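## Task

Find the box marked with a K on its top face and set it inside the tote near the door, fully within the tote's rim, with no other object added to the tote. All other boxes stay on their desks, nothing new ends up on the floor, and the robot must finish upright and level. The result only counts if it stays in place without the robot holding it.

## Robot and tools

Robot: a Hello Robot Stretch 4 with one arm. It has an omni-wheel base, a lift on a vertical mast, a telescoping arm that reaches forward, a three-joint wrist (yaw, pitch, roll) and a two-finger gripper. It stands about 1.6 m tall, and its base rim lies within 0.23 m of the base origin. Loose objects may occasionally get nudged by something other than the robot.

Frames: the base frame sits on the floor under the base centre, with x forward, y left and z up. hand_pose is reported in this frame. It marks a point between the open fingertips, and its printed value may be a little off. With all wrist joints at zero, the hand axes line up with the base axes. The odometry frame is the base frame as it was when the scene started. base_odometry is computed from wheel rotation, so wheel slip looks like movement. Its heading runs from -3.142 to 3.142 and is positive to the left.

Tool execute_actions: {"actions": [...], "cameras": [...]}. actions holds exactly one action, or none, which just returns state and pictures. An action may contain "base", "joints" or both, plus optional "pace" and "contact_limits". Alternatively it can be only {"end_of_arm": "enable_torque"}, which wakes any wrist or gripper motor that shut itself off. All parts of one action begin together. "base" takes a single relative move from where the base currently is. {"translate_m": d} drives straight, forward positive, from -2 to 2 m. {"strafe_m": d} slides sideways, left positive, from -2 to 2 m. {"rotate_rad": d} turns in place, counter-clockwise positive, from -3.2 to 3.2 rad. "joints" is one dict of absolute targets, keyed by joint name:
- lift_m: 0 to 1.2 m.
- arm_m: 0 to 0.55 m of extension.
- wrist_yaw_rad: -1.134 to 4.276. 0 points forward, positive turns left, 3.14 is stowed back, and above 3.4 it can hit the arm.
- wrist_pitch_rad: -1.117 to 4.259. 0 is level and 1.57 points down.
- wrist_roll_rad: -1.117 to 4.259. Positive rolls clockwise when seen from behind.
- gripper_m: -0.038 to 0.141, the fingertip gap. Values below 0 make the fingers press on each other.
A joint target outside its range gets clipped to the limit and noted in the result. Any other bad value or unknown key rejects the call, and nothing moves. "pace" is "slow", "default", "fast" or "max". The base speeds are 0.1, 0.3, 0.4 and 0.6 m/s, and the turn rates are 1, 2, 3 and 4 rad/s. With the lift above 0.2 these are reduced, to as low as 0.3 m/s and 1 rad/s at full height. "contact_limits": {"arm_m": x} with x from 0 (gentlest) to 0.75; the default is 0.5. A single action runs for at most 15 s. A joint or base omitted from an action may keep pushing toward an earlier target without its status showing it. cameras takes head_camera, head_left_camera, head_right_camera, wrist_camera or all. Leaving it out or sending null means all, and [] means none. If any call reports a stop, later motion calls in the same reply are skipped.

wait {"seconds": 0-10} commands nothing new and returns state and images. zoom_image {"camera", "region": [x0,y0,x1,y1]} crops the newest full image from that camera, in pixels from the top-left, at most 504x504. finished_scene {"scene": n} closes scene n after the last command has been held, reports success and starts the next task. It cannot be undone. Replying without any tool call ends everything.

Results: base_status and joint_status report how each motion finished. "done" for the base means the wheels turned the commanded amount. "off_target" means it stopped short and may still be pushing. "contact_stop_at_<key>" means it hit something, and that part then goes slack. A slack lift can sag under load, and slack wheels can roll. "limit_stop_at_<name>" is a built-in stop. limit_stop_at_tilt means the lean is over 6 degrees, and lift, arm and wheels refuse commands until it lessens. limit_stop_at_own_body means a self-collision guard fired. Moving away from the body still works, and it is likely when the wrist pitches up below -0.2 while rolled below -0.4 or above 4. "torque_fault" means a wrist or gripper motor went limp; send enable_torque. on_its_own lists things nobody commanded, and "held at" there gives the target, not the actual position. lidar_m has 12 ranges in 30-degree sectors: the 1st straight ahead, then counter-clockwise (4th left, 7th behind, 10th right). "-" means nothing, or something closer than 0.25 m. The lidar sees from about 0.15 m up, so it sees tabletops but may miss glass, thin legs and things behind. wrist_depth_mm is a 7x7 grid of depths from 100 to 2000 mm. turned_by_wheels vs turned_by_imu: a gap above about 0.1 rad means a collision or slip, and the heading is off by that gap. base_tilt gives forward and right lean in degrees. motor_effort is in percent, with the peak in brackets; it is noisy and slightly biased. For wheels, positive means turning right.

Gripping: command a gap smaller than the object. Going further below the width squeezes harder and pulls the object in by up to a third of the difference. gripper_m readings and "done" do not confirm a grasp. A firm grip shows up as a gripper effort change when the command is 0 or more. If the fingertips stick on a surface, raise the lift. Load in a level gripper pushes the pitch effort away from 0.

Cameras: head_camera is at the mast top, facing forward and down; turn the base to look elsewhere. head_left_camera and head_right_camera are fisheyes that look more steeply down and show the base and arm. wrist_camera looks along the fingers. Calibration intrinsics and extrinsics are supplied and are slightly inaccurate.

Typical order: unfold by sending lift_m 0.4 with wrist_yaw_rad 0, look around, drive to the desk, align, lower the lift and close the gripper, lift, retract, drive to the tote, place the box fully inside and release, back away, then finish.

Avoid: driving or turning with over 1 kg held and arm_m above 0.2, especially at fast paces, since it can tip. Avoid hard or sustained pushes, a high gripper while pushing, high contact limits, drops, knocking boxes onto the floor, tilting, and pressing the gripper into things, which causes torque faults. Faster robot motion is better.

Each tool is called after ">>>" as name(argument=value, ...) on one line, values as JSON.

## Session

I'll start by looking at the current state and the camera images.

>>> execute_actions(actions=[])

Scene clock: 0.00 s.
base_odometry: x=+0.000 y=+0.000 heading=+0.000 (m, m, rad; odometry frame)
turned_by_wheels: +0.000 (rad since the last result)
turned_by_imu: +0.000 (rad since the last result)
base_tilt: forward=-0.3 right=-0.2 (deg)
lidar_m: 0.96 1.39 1.36 1.07 0.82 0.81 0.91 1.56 0.88 1.15 0.89 0.85
base_status: not commanded
joint_positions: lift_m=+0.213 arm_m=+0.002 wrist_yaw_rad=+3.102 wrist_pitch_rad=+0.011 wrist_roll_rad=-0.011 gripper_m=+0.057
joint_status: not commanded
motor_effort: lift_m=+19 arm_m=+0 wrist_yaw_rad=+3 wrist_pitch_rad=-5 wrist_roll_rad=-1 gripper_m=-5 wheel_0=+0 wheel_1=-1 wheel_2=+1 (%)
hand_pose: x=-0.1120 y=+0.0986 z=+0.3879 quat_wxyz=(+0.020, -0.006, -0.005, +1.000) (m; base frame)
wrist_depth_mm: - 134 - 1025 891 759 691 / - 125 183 1042 891 788 707 / - 132 191 1060 904 778 691 / 136 137 - 1025 904 788 715 / 1499 1808 - 1060 866 798 707 / 1182 1281 195 1025 195 788 707 / 854 854 960 - 878 768 715
pictures: head_camera, head_left_camera, head_right_camera, wrist_camera
Images, in order (width x height): head_camera 420x560, head_left_camera 420x672, head_right_camera 420x672, wrist_camera 616x392.

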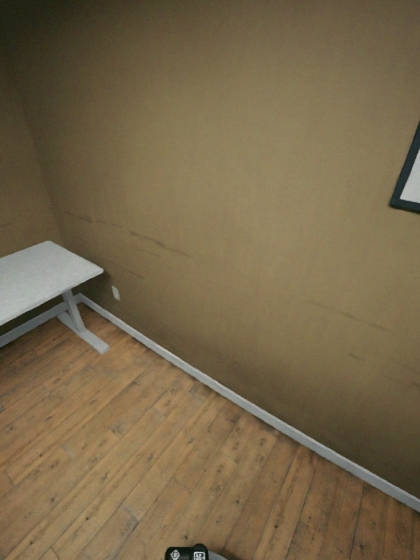

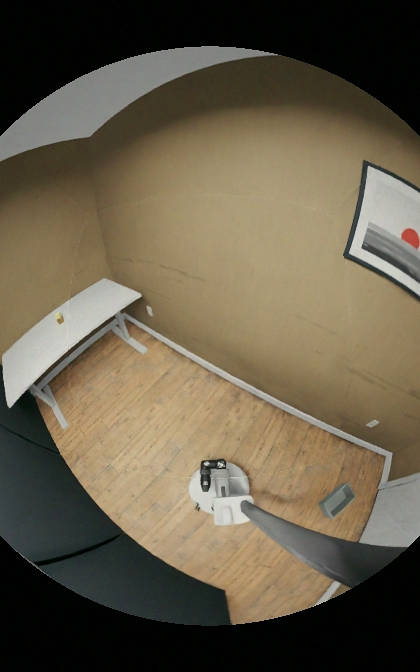

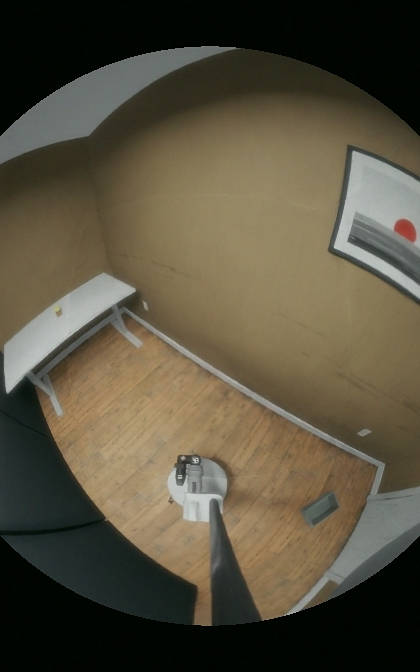

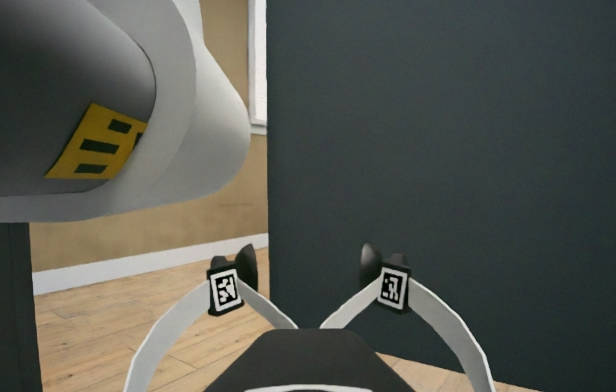

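>>> zoom_image(camera="head_left_camera", region=[0, 260, 160, 440])

>>> zoom_image(camera="head_right_camera", region=[260, 440, 420, 620])

Region (0, 260, 160, 440) of head_left_camera's 420x672 image, scaled by 2.800, with more detail than that image has.

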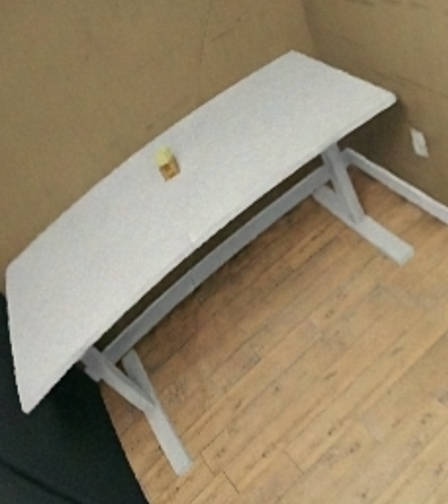

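Region (260, 440, 420, 620) of head_right_camera's 420x672 image, scaled by 2.800, with more detail than that image has.

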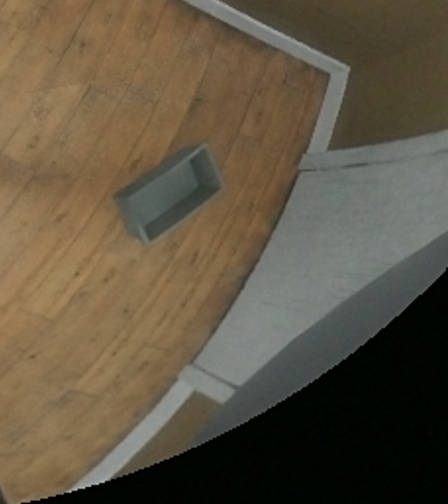

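>>> execute_actions(actions=[{"base": {"rotate_rad": 1.0}, "pace": "fast"}])

Scene clock: 8.63 s.
base_odometry: x=+0.000 y=+0.000 heading=+0.999 (m, m, rad; odometry frame)
turned_by_wheels: +0.999 (rad since the last result)
turned_by_imu: +0.996 (rad since the last result)
base_tilt: forward=-0.4 right=-0.2 (deg)
lidar_m: 1.36 1.09 0.83 0.80 0.87 1.58 0.95 1.20 0.89 0.86 0.96 1.40
base_status: done
joint_positions: lift_m=+0.213 arm_m=+0.002 wrist_yaw_rad=+3.102 wrist_pitch_rad=+0.011 wrist_roll_rad=-0.011 gripper_m=+0.057
joint_status: not commanded
motor_effort: lift_m=+19(19) arm_m=+0(0) wrist_yaw_rad=-1(4) wrist_pitch_rad=-4(4) wrist_roll_rad=-1(1) gripper_m=-4(4) wheel_0=-3(10) wheel_1=-2(10) wheel_2=-2(11) (%)
hand_pose: x=-0.1120 y=+0.0986 z=+0.3879 quat_wxyz=(+0.020, -0.006, -0.005, +1.000) (m; base frame)
wrist_depth_mm: - 135 1661 1618 1661 1618 1576 / - 125 183 1618 1661 1576 1576 / - 132 191 1661 1661 1618 1618 / 136 137 1661 1618 1661 1661 1576 / 1308 1708 1661 1661 1661 1618 1618 / 1182 1182 194 1281 195 1229 1205 / 891 854 960 - 946 854 891
pictures: head_camera, head_left_camera, head_right_camera, wrist_camera
camera_calibration (this result's frames):
wrist_camera: T_world_to_cam=[[0.0404898, 0.999137, 0.00928548, -0.0945858], [0.0627874, 0.00673051, -0.998004, 0.436], [-0.997205, 0.040992, -0.0624606, 0.138843], [0, 0, 0, 1]] pos_world=[0.11491, 0.0858782, 0.44468]
Images, in order (width x height): head_camera 420x560, head_left_camera 420x672, head_right_camera 420x672, wrist_camera 616x392.

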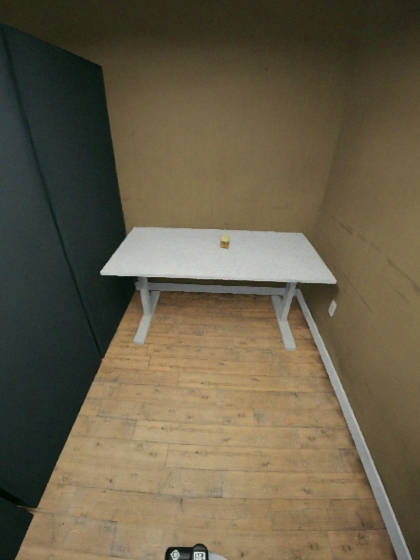

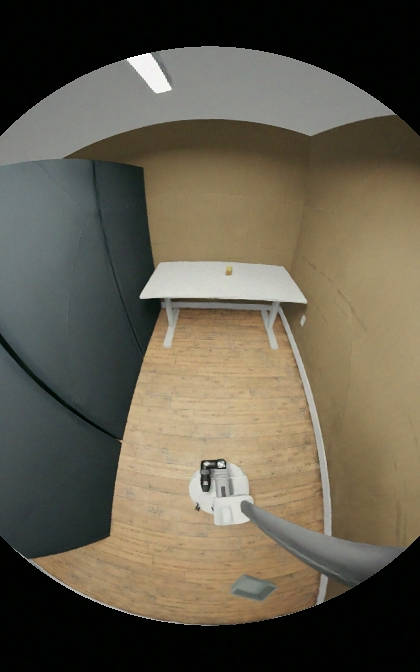

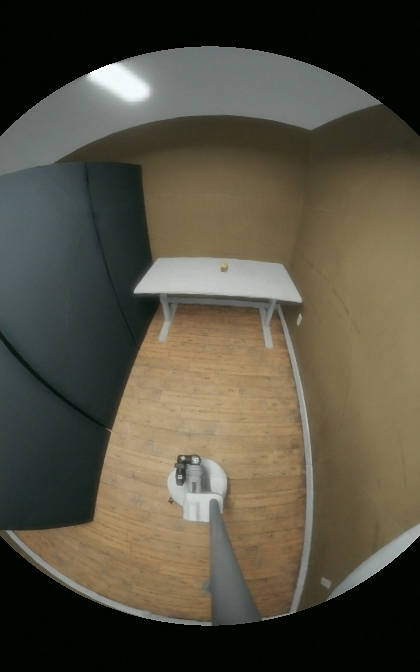

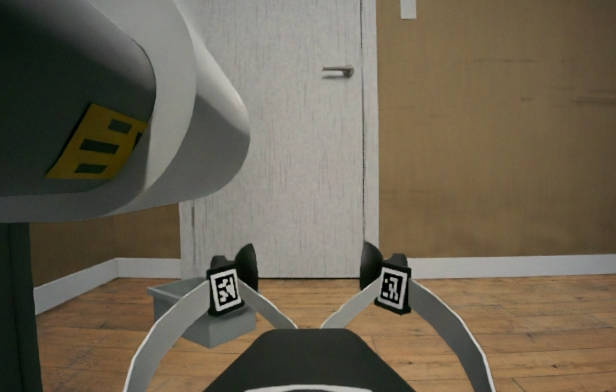

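>>> zoom_image(camera="head_camera", region=[205, 225, 245, 255])

Region (205, 225, 245, 255) of head_camera's 420x560 image, scaled by 12.600, with more detail than that image has; it fills the top 378 rows of this view, and the rest is white.

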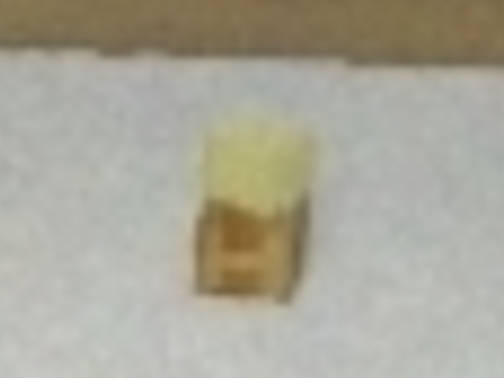

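>>> execute_actions(actions=[{"base": {"translate_m": 0.75}, "pace": "fast"}], cameras=["head_camera", "head_left_camera"])

Scene clock: 18.33 s.
base_odometry: x=+0.405 y=+0.631 heading=+1.000 (m, m, rad; odometry frame)
turned_by_wheels: +0.000 (rad since the last result)
turned_by_imu: -0.004 (rad since the last result)
base_tilt: forward=-0.4 right=-0.2 (deg)
lidar_m: 0.62 0.66 0.76 0.76 0.82 1.18 1.62 1.24 0.97 0.93 0.84 0.63
base_status: done
joint_positions: lift_m=+0.213 arm_m=+0.002 wrist_yaw_rad=+3.102 wrist_pitch_rad=+0.011 wrist_roll_rad=-0.011 gripper_m=+0.057
joint_status: not commanded
motor_effort: lift_m=+19(19) arm_m=+0(0) wrist_yaw_rad=+2(1) wrist_pitch_rad=-6(4) wrist_roll_rad=+0(1) gripper_m=-4(2) wheel_0=+2(8) wheel_1=+2(7) wheel_2=+1(14) (%)
hand_pose: x=-0.1120 y=+0.0986 z=+0.3879 quat_wxyz=(+0.020, -0.006, -0.005, +1.000) (m; base frame)
wrist_depth_mm: - 134 - - - - 1025 / - 125 183 - - - 1025 / - 132 191 - - - 1042 / 136 137 - - - - 1025 / 1397 1863 - - - 1863 1042 / 1182 1281 194 1281 195 1229 1025 / 866 854 946 - 931 854 904
pictures: head_camera, head_left_camera
Images, in order (width x height): head_camera 420x560, head_left_camera 420x672.

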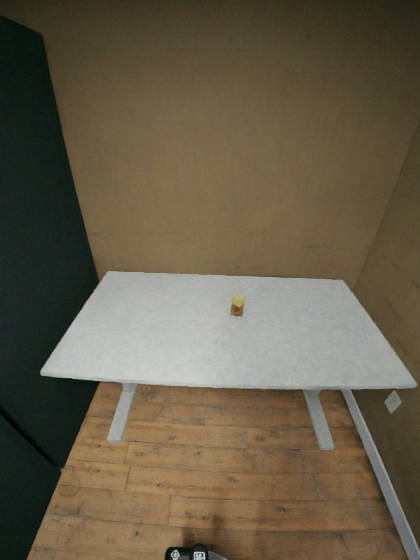

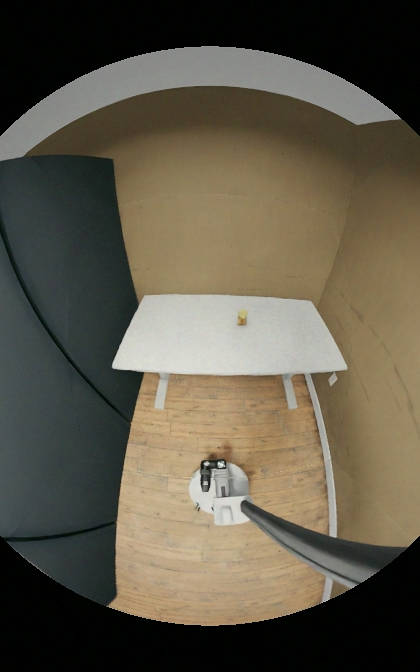

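>>> zoom_image(camera="head_camera", region=[217, 285, 257, 325])

Region (217, 285, 257, 325) of head_camera's 420x560 image, scaled by 12.600, with more detail than that image has.

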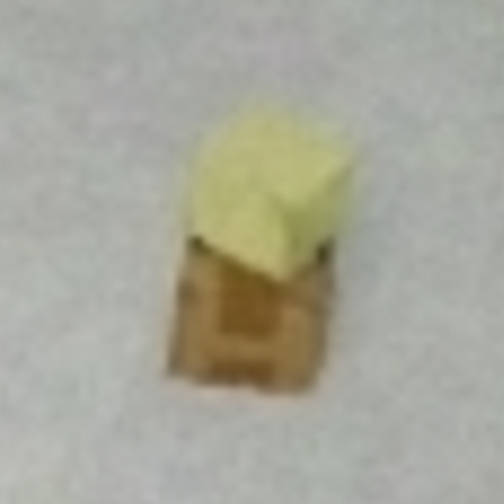

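>>> execute_actions(actions=[{"base": {"rotate_rad": -0.26}, "joints": {"lift_m": 0.75, "wrist_yaw_rad": 0, "wrist_pitch_rad": 0.3, "gripper_m": 0.12}, "pace": "fast"}])

Scene clock: 56.33 s.
base_odometry: x=+0.405 y=+0.631 heading=+0.740 (m, m, rad; odometry frame)
turned_by_wheels: -0.260 (rad since the last result)
turned_by_imu: -0.261 (rad since the last result)
base_tilt: forward=-0.3 right=-0.2 (deg)
lidar_m: 0.61 0.61 0.76 0.76 0.74 0.95 2.30 1.66 1.06 0.92 0.94 0.70
base_status: done
joint_positions: lift_m=+0.750 arm_m=+0.002 wrist_yaw_rad=+0.001 wrist_pitch_rad=+0.302 wrist_roll_rad=-0.011 gripper_m=+0.120
joint_status: all done
motor_effort: lift_m=+23(22) arm_m=+0(0) wrist_yaw_rad=-1(6) wrist_pitch_rad=-4(5) wrist_roll_rad=-1(1) gripper_m=-2(1) wheel_0=+2(8) wheel_1=+0(10) wheel_2=+1(9) (%)
hand_pose: x=+0.4484 y=-0.0873 z=+0.8421 quat_wxyz=(+0.989, -0.005, +0.150, +0.001) (m; base frame)
wrist_depth_mm: 976 1008 1078 1078 1138 1138 931 / 1008 1060 1098 1160 1205 1205 931 / 1078 1098 1138 1160 1205 1160 946 / 741 732 723 707 707 699 699 / 508 508 508 508 500 530 559 / 430 430 1308 469 1397 1118 991 / 1281 1229 1281 - 1229 1118 976
pictures: head_camera, head_left_camera, head_right_camera, wrist_camera
camera_calibration (this result's frames):
wrist_camera: T_world_to_cam=[[0.00189278, -0.999955, 0.00929426, -0.0929072], [-0.346262, -0.00937468, -0.938091, 0.986974], [0.938136, -0.00144265, -0.346264, 0.101162], [0, 0, 0, 1]] pos_world=[0.247024, -0.0835045, 0.961764]
Images, in order (width x height): head_camera 420x560, head_left_camera 420x672, head_right_camera 420x672, wrist_camera 616x392.

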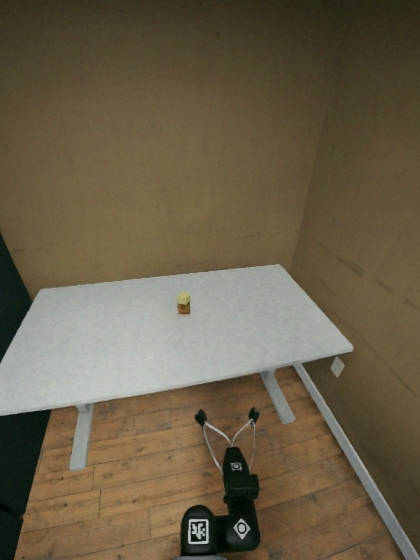

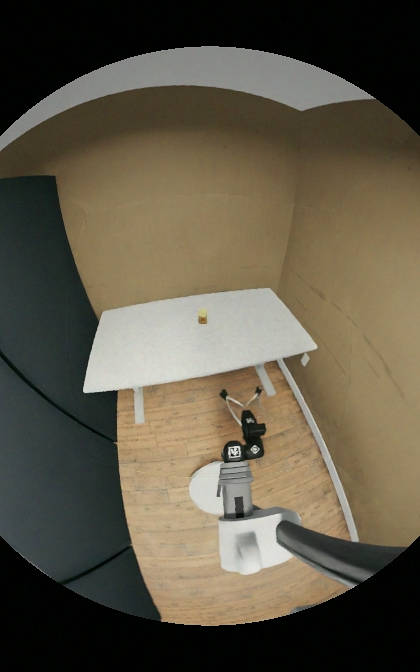

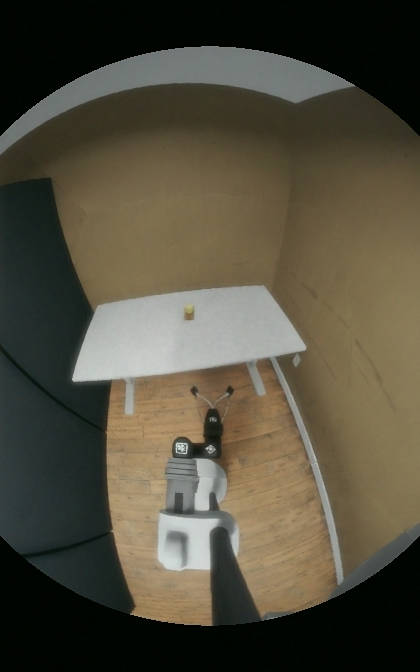

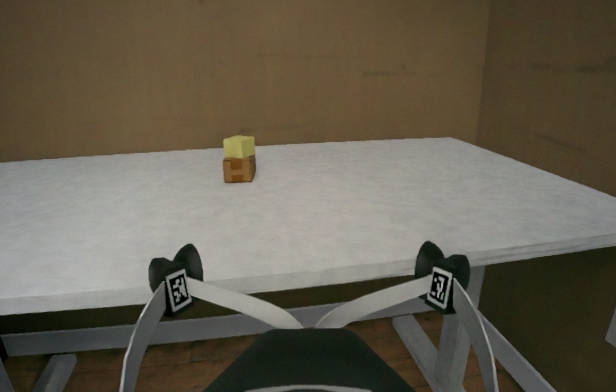

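>>> zoom_image(camera="wrist_camera", region=[200, 120, 280, 200])

Region (200, 120, 280, 200) of wrist_camera's 616x392 image, scaled by 6.300.

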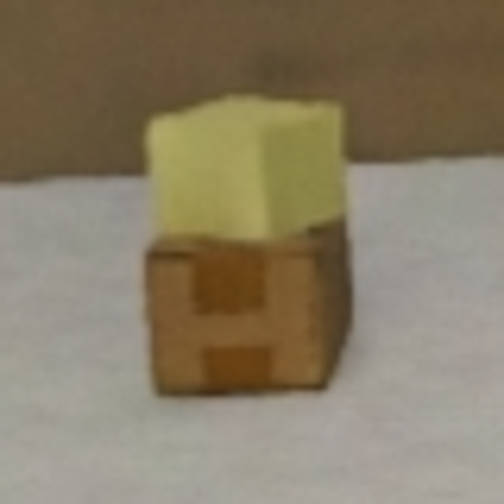

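>>> execute_actions(actions=[{"base": {"strafe_m": 0.155}, "joints": {"arm_m": 0.2, "lift_m": 0.72}, "pace": "fast"}], cameras=["head_camera", "wrist_camera"])

>>> execute_actions(actions=[{"base": {"translate_m": 0.2}, "pace": "fast"}], cameras=["head_camera", "wrist_camera"])

Scene clock: 92.23 s.
base_odometry: x=+0.301 y=+0.745 heading=+0.740 (m, m, rad; odometry frame)
turned_by_wheels: +0.000 (rad since the last result)
turned_by_imu: -0.001 (rad since the last result)
base_tilt: forward=-0.3 right=-0.2 (deg)
lidar_m: 0.57 0.59 0.68 0.60 0.61 0.75 1.44 1.70 1.22 1.08 1.08 0.67
base_status: done
joint_positions: lift_m=+0.720 arm_m=+0.199 wrist_yaw_rad=+0.000 wrist_pitch_rad=+0.302 wrist_roll_rad=-0.011 gripper_m=+0.120
joint_status: all done
motor_effort: lift_m=+16(20) arm_m=+8(9) wrist_yaw_rad=+0(1) wrist_pitch_rad=-4(3) wrist_roll_rad=+0(0) gripper_m=-1(0) wheel_0=-2(13) wheel_1=+1(13) wheel_2=+0(1) (%)
hand_pose: x=+0.6449 y=-0.0874 z=+0.8127 quat_wxyz=(+0.989, -0.005, +0.150, +0.001) (m; base frame)
wrist_depth_mm: 798 831 866 904 946 976 1008 / 831 866 904 946 991 1008 1042 / 878 904 946 946 1008 1060 1025 / 640 640 634 597 615 615 609 / 445 442 439 442 439 436 427 / 336 322 312 340 307 317 329 / 276 273 286 - 283 270 276
pictures: head_camera, wrist_camera
camera_calibration (this result's frames):
wrist_camera: T_world_to_cam=[[0.00152486, -0.999956, 0.00929409, -0.0928695], [-0.346313, -0.00924703, -0.938073, 1.02741], [0.938118, -0.00178823, -0.346312, -0.0933844], [0, 0, 0, 1]] pos_world=[0.443553, -0.0835318, 0.932311]
Images, in order (width x height): head_camera 420x560, wrist_camera 616x392.

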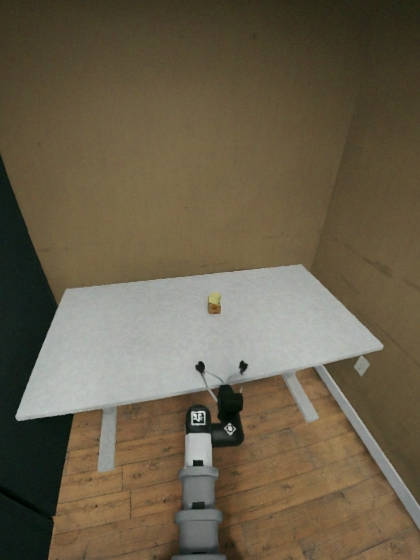

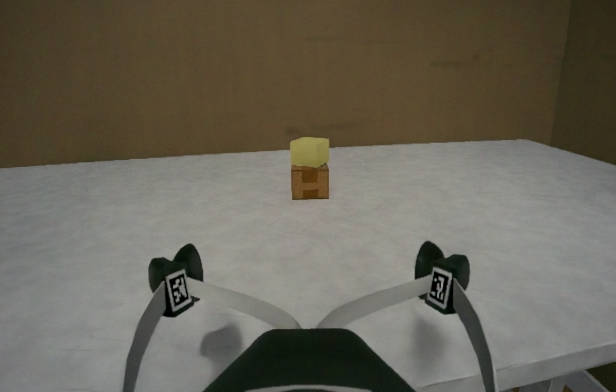

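Scene clock: 94.00 s.
base_odometry: x=+0.449 y=+0.880 heading=+0.741 (m, m, rad; odometry frame)
turned_by_wheels: +0.000 (rad since the last result)
turned_by_imu: -0.001 (rad since the last result)
base_tilt: forward=-0.3 right=-0.2 (deg)
lidar_m: 0.39 0.38 0.47 0.64 0.64 0.79 1.54 1.86 1.16 1.06 0.72 0.45
base_status: done
joint_positions: lift_m=+0.720 arm_m=+0.199 wrist_yaw_rad=+0.000 wrist_pitch_rad=+0.302 wrist_roll_rad=-0.011 gripper_m=+0.120
joint_status: not commanded
motor_effort: lift_m=+16(16) arm_m=+8(8) wrist_yaw_rad=+2(1) wrist_pitch_rad=-5(4) wrist_roll_rad=+0(0) gripper_m=+2(0) wheel_0=+3(3) wheel_1=+1(9) wheel_2=+3(12) (%)
hand_pose: x=+0.6449 y=-0.0874 z=+0.8127 quat_wxyz=(+0.989, -0.005, +0.150, +0.001) (m; base frame)
wrist_depth_mm: 647 661 691 715 750 768 798 / 668 699 723 750 788 820 842 / 699 732 759 788 820 854 878 / 640 640 621 433 615 621 615 / 442 442 442 415 436 433 427 / 338 325 310 340 309 319 327 / 276 273 286 - 282 268 270
pictures: head_camera, wrist_camera
camera_calibration (this result's frames):
wrist_camera: T_world_to_cam=[[0.00152458, -0.999956, 0.0092941, -0.0928694], [-0.346313, -0.00924694, -0.938073, 1.02743], [0.938118, -0.0017885, -0.346312, -0.0934327], [0, 0, 0, 1]] pos_world=[0.443605, -0.0835318, 0.932311]
Images, in order (width x height): head_camera 420x560, wrist_camera 616x392.

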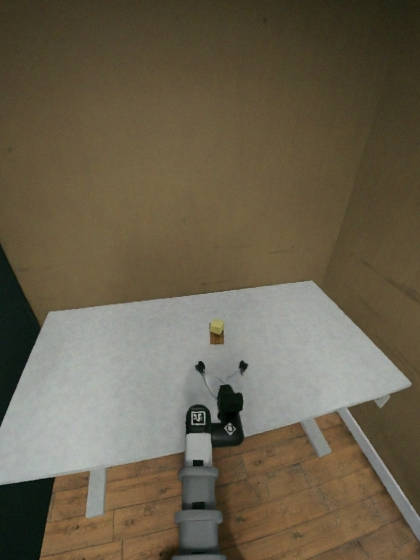

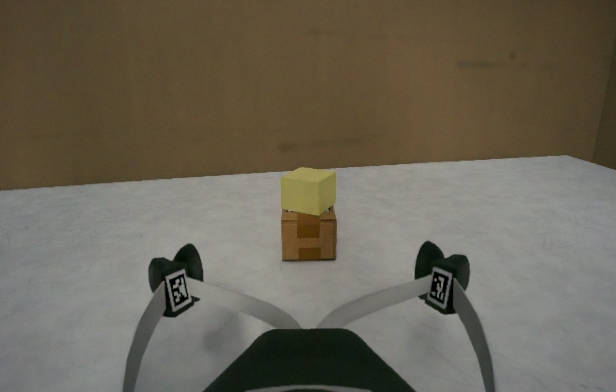

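>>> zoom_image(camera="wrist_camera", region=[250, 150, 370, 270])

>>> zoom_image(camera="head_camera", region=[180, 310, 260, 390])

Region (250, 150, 370, 270) of wrist_camera's 616x392 image, scaled by 4.200.

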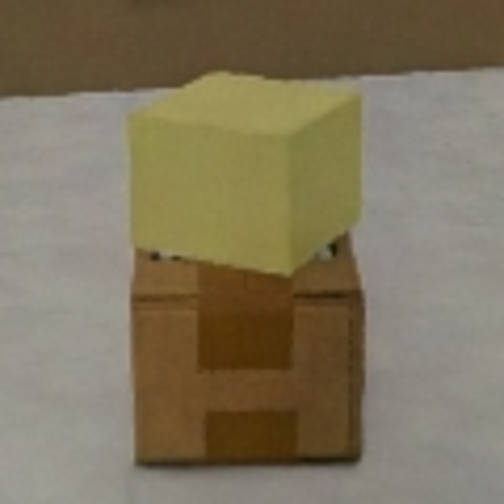

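Region (180, 310, 260, 390) of head_camera's 420x560 image, scaled by 6.300, with more detail than that image has.

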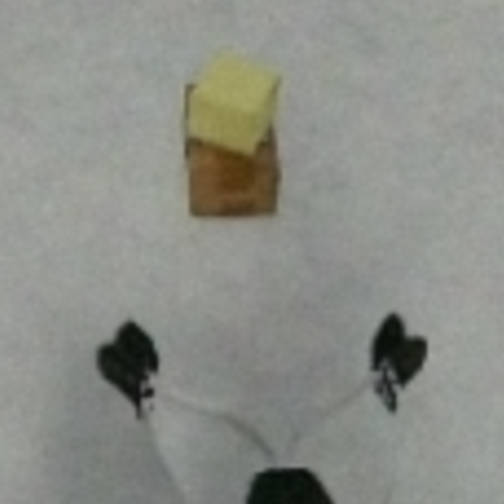

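>>> execute_actions(actions=[{"joints": {"arm_m": 0.42, "lift_m": 0.69}, "pace": "fast"}], cameras=["head_camera", "wrist_camera"])

Scene clock: 108.67 s.
base_odometry: x=+0.449 y=+0.880 heading=+0.741 (m, m, rad; odometry frame)
turned_by_wheels: +0.000 (rad since the last result)
turned_by_imu: -0.002 (rad since the last result)
base_tilt: forward=-0.4 right=-0.2 (deg)
lidar_m: 0.38 0.39 0.48 0.65 0.64 0.79 1.57 1.86 1.19 1.04 0.71 0.45
base_status: not commanded
joint_positions: lift_m=+0.690 arm_m=+0.419 wrist_yaw_rad=+0.000 wrist_pitch_rad=+0.302 wrist_roll_rad=-0.011 gripper_m=+0.120
joint_status: all done
motor_effort: lift_m=+16(16) arm_m=+8(9) wrist_yaw_rad=-2(4) wrist_pitch_rad=-3(4) wrist_roll_rad=-2(2) gripper_m=+3(1) wheel_0=+2(2) wheel_1=+0(0) wheel_2=+3(3) (%)
hand_pose: x=+0.8649 y=-0.0874 z=+0.7827 quat_wxyz=(+0.989, -0.005, +0.150, +0.001) (m; base frame)
wrist_depth_mm: 466 477 504 517 539 559 585 / 484 500 521 544 564 591 615 / 504 530 544 569 597 621 654 / 521 539 535 535 530 530 521 / 377 382 355 204 373 370 366 / 286 277 266 200 263 271 281 / 236 233 243 - 241 229 231
pictures: head_camera, wrist_camera
camera_calibration (this result's frames):
wrist_camera: T_world_to_cam=[[0.00143751, -0.999956, 0.00929411, -0.0928747], [-0.346294, -0.00921684, -0.938081, 1.07546], [0.938125, -0.00186999, -0.346291, -0.31017], [0, 0, 0, 1]] pos_world=[0.663535, -0.0835383, 0.902319]
Images, in order (width x height): head_camera 420x560, wrist_camera 616x392.

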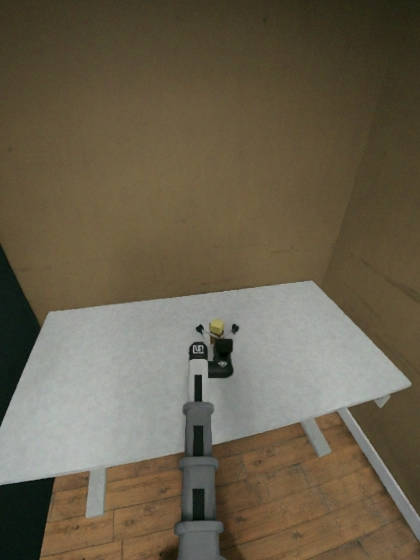

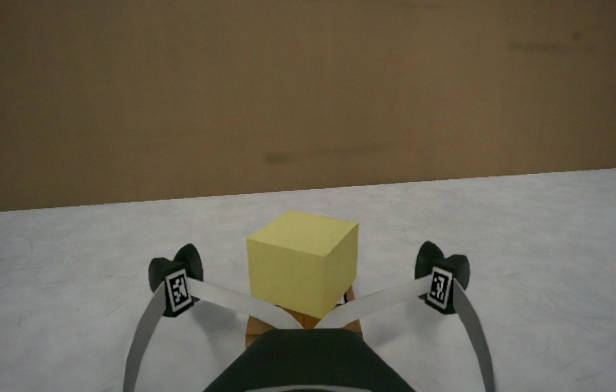

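>>> execute_actions(actions=[{"joints": {"gripper_m": 0.03, "lift_m": 0.695}}], cameras=["head_camera", "wrist_camera"])

Scene clock: 113.57 s.
base_odometry: x=+0.449 y=+0.880 heading=+0.741 (m, m, rad; odometry frame)
turned_by_wheels: +0.000 (rad since the last result)
turned_by_imu: -0.002 (rad since the last result)
base_tilt: forward=-0.3 right=-0.3 (deg)
lidar_m: 0.39 0.39 0.50 0.65 0.64 0.81 1.56 1.86 1.19 1.05 0.73 0.45
base_status: not commanded
joint_positions: lift_m=+0.695 arm_m=+0.419 wrist_yaw_rad=+0.000 wrist_pitch_rad=+0.303 wrist_roll_rad=-0.011 gripper_m=+0.030
joint_status: all done
motor_effort: lift_m=+23(22) arm_m=+8(8) wrist_yaw_rad=+0(0) wrist_pitch_rad=-7(6) wrist_roll_rad=-1(0) gripper_m=-15(7) wheel_0=+3(3) wheel_1=+0(1) wheel_2=+2(2) (%)
hand_pose: x=+0.8648 y=-0.0874 z=+0.7869 quat_wxyz=(+0.989, -0.005, +0.151, +0.001) (m; base frame)
wrist_depth_mm: 462 477 500 521 539 569 580 / 484 504 521 549 564 591 609 / 504 525 544 569 597 621 647 / 530 535 564 539 535 539 530 / 384 387 387 200 382 377 373 / 293 294 191 200 191 289 287 / 241 237 249 - 247 234 236
pictures: head_camera, wrist_camera
camera_calibration (this result's frames):
wrist_camera: T_world_to_cam=[[0.00144502, -0.999956, 0.0092933, -0.0929195], [-0.34702, -0.00921723, -0.937812, 1.0798], [0.937857, -0.00186981, -0.347018, -0.307846], [0, 0, 0, 1]] pos_world=[0.663563, -0.0835382, 0.906688]
Images, in order (width x height): head_camera 420x560, wrist_camera 616x392.

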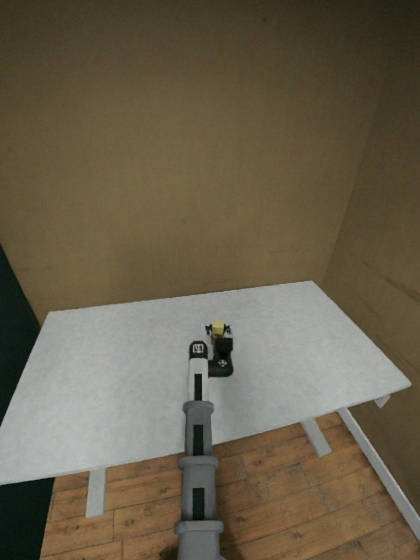

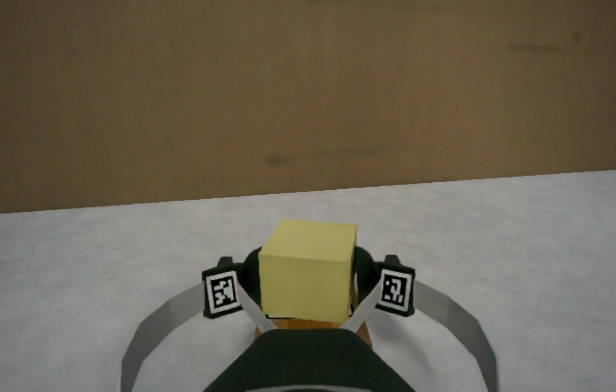

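>>> execute_actions(actions=[{"joints": {"lift_m": 0.715}, "pace": "fast"}], cameras=["wrist_camera"])

>>> execute_actions(actions=[{"joints": {"wrist_yaw_rad": -0.75}}], cameras=["head_camera", "wrist_camera"])

Scene clock: 116.97 s.
base_odometry: x=+0.449 y=+0.880 heading=+0.741 (m, m, rad; odometry frame)
turned_by_wheels: +0.000 (rad since the last result)
turned_by_imu: -0.001 (rad since the last result)
base_tilt: forward=-0.3 right=-0.2 (deg)
lidar_m: 0.38 0.38 0.48 0.65 0.65 0.80 1.56 1.87 1.17 1.04 0.71 0.44
base_status: not commanded
joint_positions: lift_m=+0.715 arm_m=+0.419 wrist_yaw_rad=+0.000 wrist_pitch_rad=+0.304 wrist_roll_rad=-0.011 gripper_m=+0.030
joint_status: all done
motor_effort: lift_m=+23(25) arm_m=+8(8) wrist_yaw_rad=+1(2) wrist_pitch_rad=-11(10) wrist_roll_rad=-1(0) gripper_m=-15(11) wheel_0=+3(3) wheel_1=+1(1) wheel_2=+3(3) (%)
hand_pose: x=+0.8647 y=-0.0874 z=+0.8066 quat_wxyz=(+0.988, -0.005, +0.151, +0.001) (m; base frame)
wrist_depth_mm: 462 480 500 525 539 564 585 / 480 500 521 539 564 591 615 / 508 525 549 564 585 621 647 / 530 549 564 580 603 591 580 / 427 427 427 200 421 418 413 / 324 327 191 200 191 317 315 / 266 263 276 - 272 259 260
pictures: wrist_camera
camera_calibration (this result's frames):
wrist_camera: T_world_to_cam=[[0.00145472, -0.999956, 0.00929202, -0.0931099], [-0.347991, -0.00921746, -0.937453, 1.09881], [0.937497, -0.00186981, -0.347989, -0.29983], [0, 0, 0, 1]] pos_world=[0.663601, -0.0835382, 0.926608]
Images, in order (width x height): wrist_camera 616x392.

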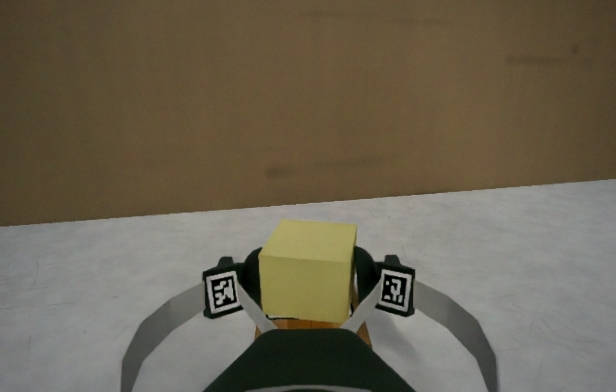

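Scene clock: 117.97 s.
base_odometry: x=+0.449 y=+0.880 heading=+0.741 (m, m, rad; odometry frame)
turned_by_wheels: +0.000 (rad since the last result)
turned_by_imu: +0.000 (rad since the last result)
base_tilt: forward=-0.2 right=-0.2 (deg)
lidar_m: 0.38 0.38 0.49 0.65 0.65 0.80 1.55 1.84 1.19 1.03 0.73 0.44
base_status: not commanded
joint_positions: lift_m=+0.715 arm_m=+0.419 wrist_yaw_rad=-0.749 wrist_pitch_rad=+0.304 wrist_roll_rad=-0.011 gripper_m=+0.030
joint_status: all done
motor_effort: lift_m=+23(23) arm_m=+8(8) wrist_yaw_rad=+0(5) wrist_pitch_rad=-9(9) wrist_roll_rad=-2(2) gripper_m=-12(11) wheel_0=+3(3) wheel_1=+1(0) wheel_2=+2(2) (%)
hand_pose: x=+0.7315 y=-0.2515 z=+0.8066 quat_wxyz=(+0.920, +0.050, +0.143, -0.361) (m; base frame)
wrist_depth_mm: 530 615 759 904 809 723 647 / 539 640 788 960 854 750 676 / 559 654 809 976 878 778 691 / 554 609 603 597 597 591 591 / 427 427 427 200 421 418 415 / 324 327 191 201 191 322 319 / 265 262 277 - 272 260 262
pictures: head_camera, wrist_camera
camera_calibration (this result's frames):
wrist_camera: T_world_to_cam=[[-0.680191, -0.732976, 0.00929278, 0.308706], [-0.261023, 0.23034, -0.937449, 1.04756], [0.684987, -0.64007, -0.347999, -0.151023], [0, 0, 0, 1]] pos_world=[0.586865, -0.111686, 0.926607]
Images, in order (width x height): head_camera 420x560, wrist_camera 616x392.

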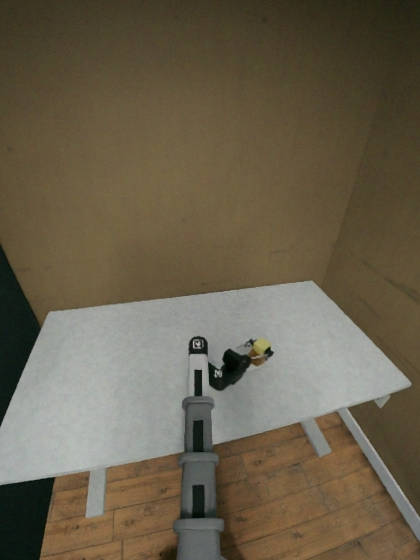

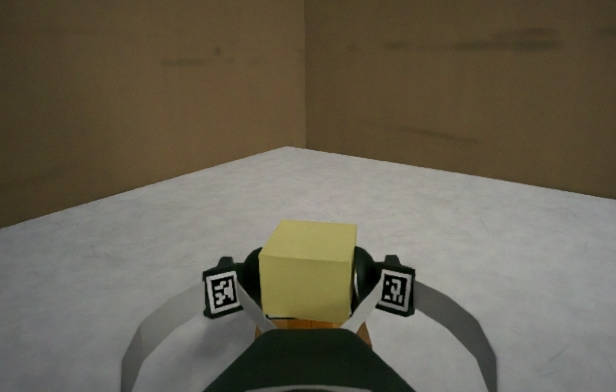

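>>> execute_actions(actions=[{"joints": {"lift_m": 0.693}}], cameras=[])

>>> execute_actions(actions=[{"joints": {"gripper_m": 0.075}}], cameras=["head_camera", "wrist_camera"])

Scene clock: 121.70 s.
base_odometry: x=+0.449 y=+0.880 heading=+0.741 (m, m, rad; odometry frame)
turned_by_wheels: +0.000 (rad since the last result)
turned_by_imu: -0.002 (rad since the last result)
base_tilt: forward=-0.4 right=-0.2 (deg)
lidar_m: 0.38 0.40 0.49 0.65 0.65 0.79 1.55 1.86 1.18 1.05 0.73 0.45
base_status: not commanded
joint_positions: lift_m=+0.693 arm_m=+0.419 wrist_yaw_rad=-0.750 wrist_pitch_rad=+0.303 wrist_roll_rad=-0.011 gripper_m=+0.030
joint_status: all done
motor_effort: lift_m=+15(21) arm_m=+8(8) wrist_yaw_rad=+0(1) wrist_pitch_rad=-6(10) wrist_roll_rad=-2(0) gripper_m=-12(14) wheel_0=+3(3) wheel_1=+0(0) wheel_2=+3(2) (%)
hand_pose: x=+0.7315 y=-0.2516 z=+0.7855 quat_wxyz=(+0.920, +0.050, +0.142, -0.361) (m; base frame)
wrist_depth_mm: 525 609 750 917 820 715 654 / 539 634 798 960 866 750 668 / 559 654 788 946 854 778 691 / 544 549 544 539 544 535 535 / 387 384 384 199 384 377 373 / 293 294 191 200 191 287 289 / 238 236 249 - 246 234 236
pictures: none
No camera images: the call's "cameras" was empty. Leave "cameras" out to get every camera's image.

Scene clock: 122.97 s.
base_odometry: x=+0.449 y=+0.880 heading=+0.741 (m, m, rad; odometry frame)
turned_by_wheels: +0.000 (rad since the last result)
turned_by_imu: -0.001 (rad since the last result)
base_tilt: forward=-0.4 right=-0.2 (deg)
lidar_m: 0.38 0.40 0.49 0.64 0.65 0.80 1.55 1.84 1.17 1.05 0.74 0.43
base_status: not commanded
joint_positions: lift_m=+0.693 arm_m=+0.419 wrist_yaw_rad=-0.750 wrist_pitch_rad=+0.302 wrist_roll_rad=-0.011 gripper_m=+0.075
joint_status: all done
motor_effort: lift_m=+15(15) arm_m=+8(8) wrist_yaw_rad=+0(1) wrist_pitch_rad=-3(5) wrist_roll_rad=-2(0) gripper_m=+2(16) wheel_0=+3(3) wheel_1=+0(0) wheel_2=+3(3) (%)
hand_pose: x=+0.7315 y=-0.2517 z=+0.7858 quat_wxyz=(+0.920, +0.050, +0.142, -0.361) (m; base frame)
wrist_depth_mm: 525 615 759 917 831 723 654 / 539 634 778 946 866 741 676 / 549 661 788 960 866 768 691 / 544 554 549 544 539 535 535 / 384 387 389 204 382 377 375 / 294 294 197 204 227 290 289 / 239 237 248 - 247 234 236
pictures: head_camera, wrist_camera
camera_calibration (this result's frames):
wrist_camera: T_world_to_cam=[[-0.68037, -0.73281, 0.00929518, 0.30901], [-0.259666, 0.229185, -0.938109, 1.0273], [0.685325, -0.640675, -0.346216, -0.160215], [0, 0, 0, 1]] pos_world=[0.586795, -0.111641, 0.905379]
Images, in order (width x height): head_camera 420x560, wrist_camera 616x392.

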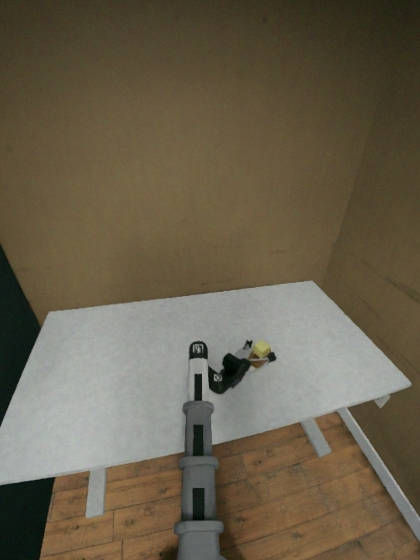

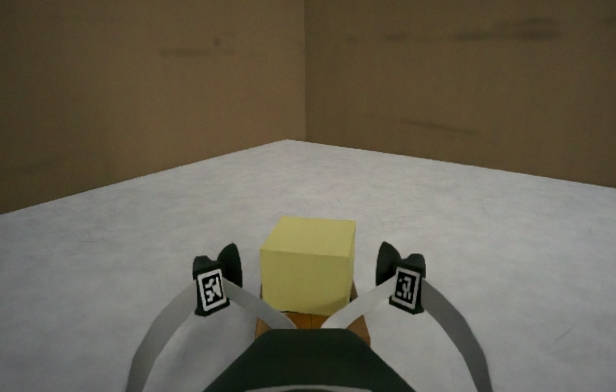

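>>> execute_actions(actions=[{"joints": {"lift_m": 0.706}, "pace": "fast"}], cameras=[])

>>> execute_actions(actions=[{"joints": {"gripper_m": 0.025}}], cameras=["wrist_camera"])

>>> execute_actions(actions=[{"joints": {"lift_m": 0.726}, "pace": "fast"}], cameras=["head_camera", "wrist_camera"])

Scene clock: 126.57 s.
base_odometry: x=+0.449 y=+0.880 heading=+0.741 (m, m, rad; odometry frame)
turned_by_wheels: +0.000 (rad since the last result)
turned_by_imu: -0.001 (rad since the last result)
base_tilt: forward=-0.2 right=-0.2 (deg)
lidar_m: 0.39 0.38 0.47 0.64 0.65 0.78 1.54 1.86 1.18 1.05 0.73 0.43
base_status: not commanded
joint_positions: lift_m=+0.706 arm_m=+0.419 wrist_yaw_rad=-0.750 wrist_pitch_rad=+0.302 wrist_roll_rad=-0.011 gripper_m=+0.075
joint_status: all done
motor_effort: lift_m=+23(24) arm_m=+8(8) wrist_yaw_rad=+2(2) wrist_pitch_rad=-5(4) wrist_roll_rad=-2(1) gripper_m=-3(4) wheel_0=+3(3) wheel_1=+1(1) wheel_2=+2(2) (%)
hand_pose: x=+0.7315 y=-0.2517 z=+0.7982 quat_wxyz=(+0.920, +0.050, +0.142, -0.361) (m; base frame)
wrist_depth_mm: 525 615 750 917 831 715 647 / 539 634 778 960 866 741 668 / 559 654 798 960 878 778 691 / 554 591 585 585 580 574 574 / 410 413 413 226 407 404 402 / 314 314 289 203 286 309 306 / 256 253 266 - 264 250 251
pictures: none
No camera images: the call's "cameras" was empty. Leave "cameras" out to get every camera's image.

Scene clock: 127.87 s.
base_odometry: x=+0.449 y=+0.880 heading=+0.741 (m, m, rad; odometry frame)
turned_by_wheels: +0.000 (rad since the last result)
turned_by_imu: -0.001 (rad since the last result)
base_tilt: forward=-0.3 right=-0.2 (deg)
lidar_m: 0.39 0.39 0.49 0.64 0.64 0.81 1.54 1.86 1.19 1.04 0.71 0.43
base_status: not commanded
joint_positions: lift_m=+0.706 arm_m=+0.419 wrist_yaw_rad=-0.750 wrist_pitch_rad=+0.302 wrist_roll_rad=-0.011 gripper_m=+0.025
joint_status: all done
motor_effort: lift_m=+23(23) arm_m=+8(8) wrist_yaw_rad=+1(4) wrist_pitch_rad=-5(6) wrist_roll_rad=-3(1) gripper_m=-6(13) wheel_0=+3(2) wheel_1=+1(0) wheel_2=+3(2) (%)
hand_pose: x=+0.7315 y=-0.2516 z=+0.7981 quat_wxyz=(+0.920, +0.050, +0.142, -0.361) (m; base frame)
wrist_depth_mm: 521 615 759 931 820 715 647 / 539 640 788 960 854 750 676 / 554 654 798 960 878 778 691 / 549 591 580 580 580 574 569 / 410 410 413 221 407 402 399 / 312 314 193 198 189 310 306 / 255 252 264 - 263 248 252
pictures: wrist_camera
camera_calibration (this result's frames):
wrist_camera: T_world_to_cam=[[-0.680367, -0.732813, 0.00929447, 0.308895], [-0.259949, 0.229448, -0.937966, 1.03898], [0.685221, -0.640577, -0.346603, -0.155516], [0, 0, 0, 1]] pos_world=[0.586807, -0.111651, 0.917757]
Images, in order (width x height): wrist_camera 616x392.

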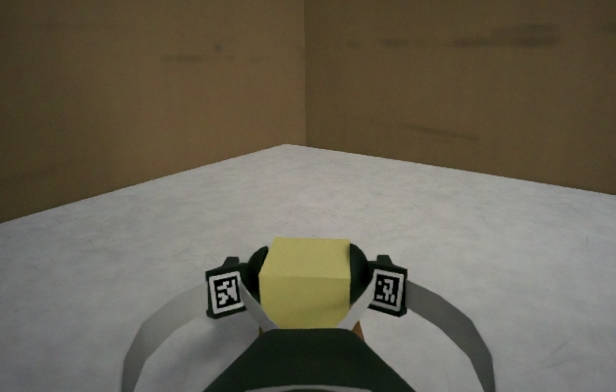

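Scene clock: 128.57 s.
base_odometry: x=+0.449 y=+0.880 heading=+0.741 (m, m, rad; odometry frame)
turned_by_wheels: +0.000 (rad since the last result)
turned_by_imu: +0.000 (rad since the last result)
base_tilt: forward=-0.3 right=-0.3 (deg)
lidar_m: 0.39 0.39 0.48 0.64 0.64 0.80 1.52 1.87 1.17 1.05 0.74 0.45
base_status: not commanded
joint_positions: lift_m=+0.726 arm_m=+0.419 wrist_yaw_rad=-0.750 wrist_pitch_rad=+0.303 wrist_roll_rad=-0.011 gripper_m=+0.025
joint_status: all done
motor_effort: lift_m=+23(23) arm_m=+8(8) wrist_yaw_rad=+0(0) wrist_pitch_rad=-7(6) wrist_roll_rad=+1(2) gripper_m=-9(11) wheel_0=+3(3) wheel_1=+0(1) wheel_2=+3(3) (%)
hand_pose: x=+0.7315 y=-0.2516 z=+0.8180 quat_wxyz=(+0.920, +0.050, +0.142, -0.361) (m; base frame)
wrist_depth_mm: 525 615 759 917 831 715 654 / 539 640 778 960 854 750 676 / 554 647 809 1008 904 778 691 / 564 634 640 640 627 634 691 / 452 455 452 221 445 445 442 / 343 345 193 198 189 342 338 / 282 277 293 - 290 274 277
pictures: head_camera, wrist_camera
camera_calibration (this result's frames):
wrist_camera: T_world_to_cam=[[-0.680365, -0.732815, 0.00929432, 0.308709], [-0.260156, 0.229641, -0.937861, 1.05777], [0.685144, -0.640506, -0.346886, -0.148285], [0, 0, 0, 1]] pos_world=[0.586817, -0.111658, 0.937733]
Images, in order (width x height): head_camera 420x560, wrist_camera 616x392.

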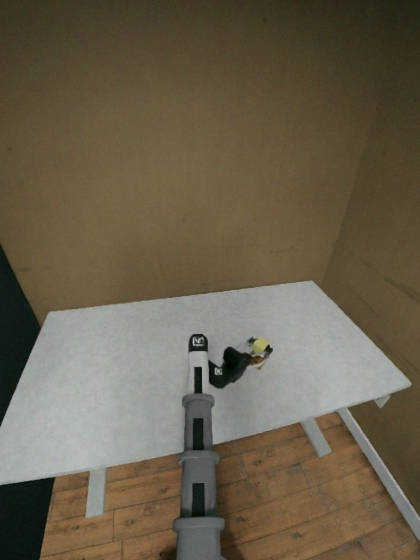

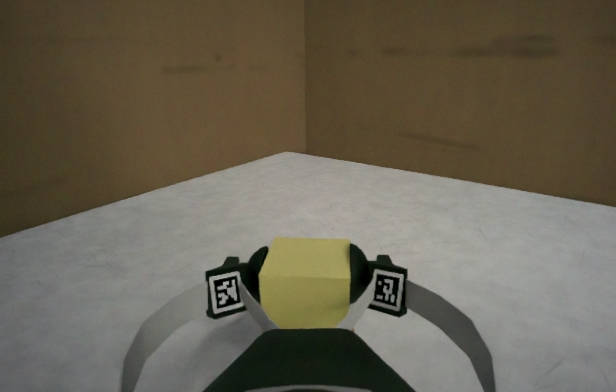

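>>> execute_actions(actions=[{"joints": {"wrist_yaw_rad": 0.15}}], cameras=["head_camera", "wrist_camera"])

>>> zoom_image(camera="head_camera", region=[180, 310, 290, 400])

Scene clock: 132.20 s.
base_odometry: x=+0.449 y=+0.880 heading=+0.741 (m, m, rad; odometry frame)
turned_by_wheels: +0.000 (rad since the last result)
turned_by_imu: -0.001 (rad since the last result)
base_tilt: forward=-0.3 right=-0.2 (deg)
lidar_m: 0.39 0.39 0.47 0.64 0.66 0.80 1.52 1.85 1.19 1.05 0.72 0.45
base_status: not commanded
joint_positions: lift_m=+0.726 arm_m=+0.419 wrist_yaw_rad=+0.149 wrist_pitch_rad=+0.303 wrist_roll_rad=-0.011 gripper_m=+0.025
joint_status: all done
motor_effort: lift_m=+23(23) arm_m=+8(8) wrist_yaw_rad=+3(8) wrist_pitch_rad=-6(7) wrist_roll_rad=-2(0) gripper_m=-9(9) wheel_0=+3(3) wheel_1=+0(1) wheel_2=+3(3) (%)
hand_pose: x=+0.8748 y=-0.0454 z=+0.8180 quat_wxyz=(+0.986, -0.017, +0.150, +0.075) (m; base frame)
wrist_depth_mm: 484 492 496 500 504 504 508 / 508 517 517 521 525 521 530 / 535 539 544 554 549 554 564 / 559 564 574 569 574 580 580 / 452 449 452 222 445 439 436 / 343 345 194 198 188 338 336 / 282 278 290 - 289 272 274
pictures: head_camera, wrist_camera
camera_calibration (this result's frames):
wrist_camera: T_world_to_cam=[[0.150216, -0.988609, 0.00929352, -0.180907], [-0.341655, -0.06073, -0.937861, 1.10581], [0.927743, 0.137707, -0.346886, -0.291295], [0, 0, 0, 1]] pos_world=[0.675228, -0.0715774, 0.937733]
Images, in order (width x height): head_camera 420x560, wrist_camera 616x392.

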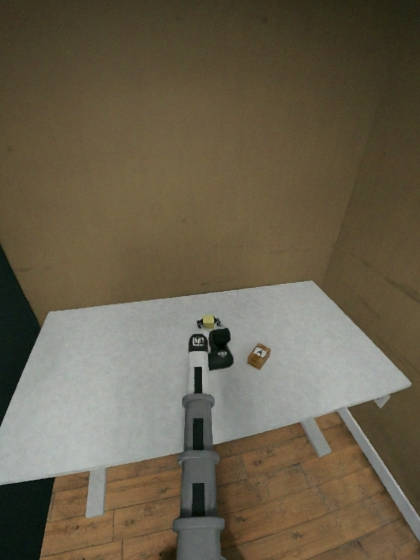

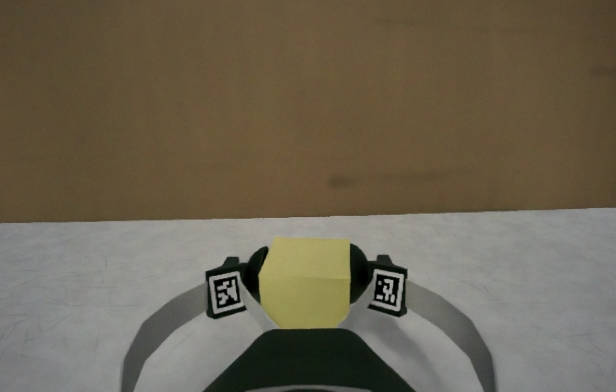

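Region (180, 310, 290, 400) of head_camera's 420x560 image, scaled by 4.582, with more detail than that image has; it fills the top 412 rows of this view, and the rest is white.

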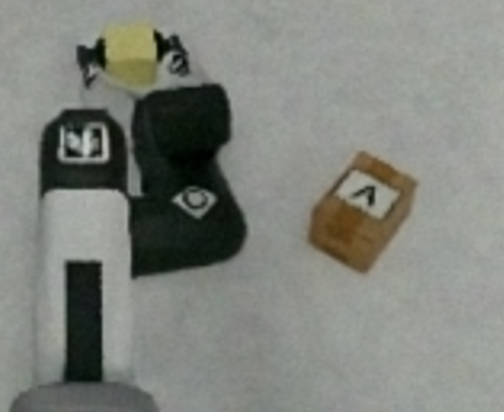

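>>> zoom_image(camera="head_camera", region=[244, 340, 276, 372])

Region (244, 340, 276, 372) of head_camera's 420x560 image, scaled by 15.750, with more detail than that image has.

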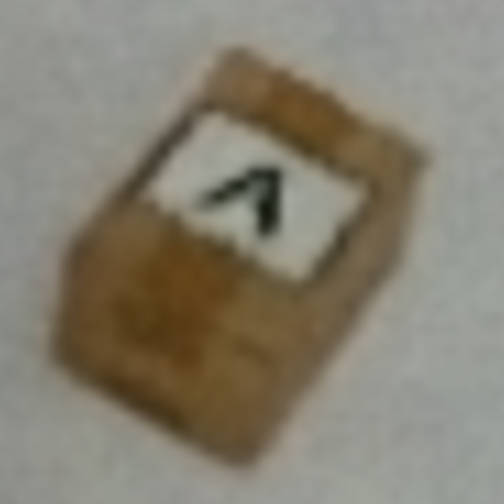

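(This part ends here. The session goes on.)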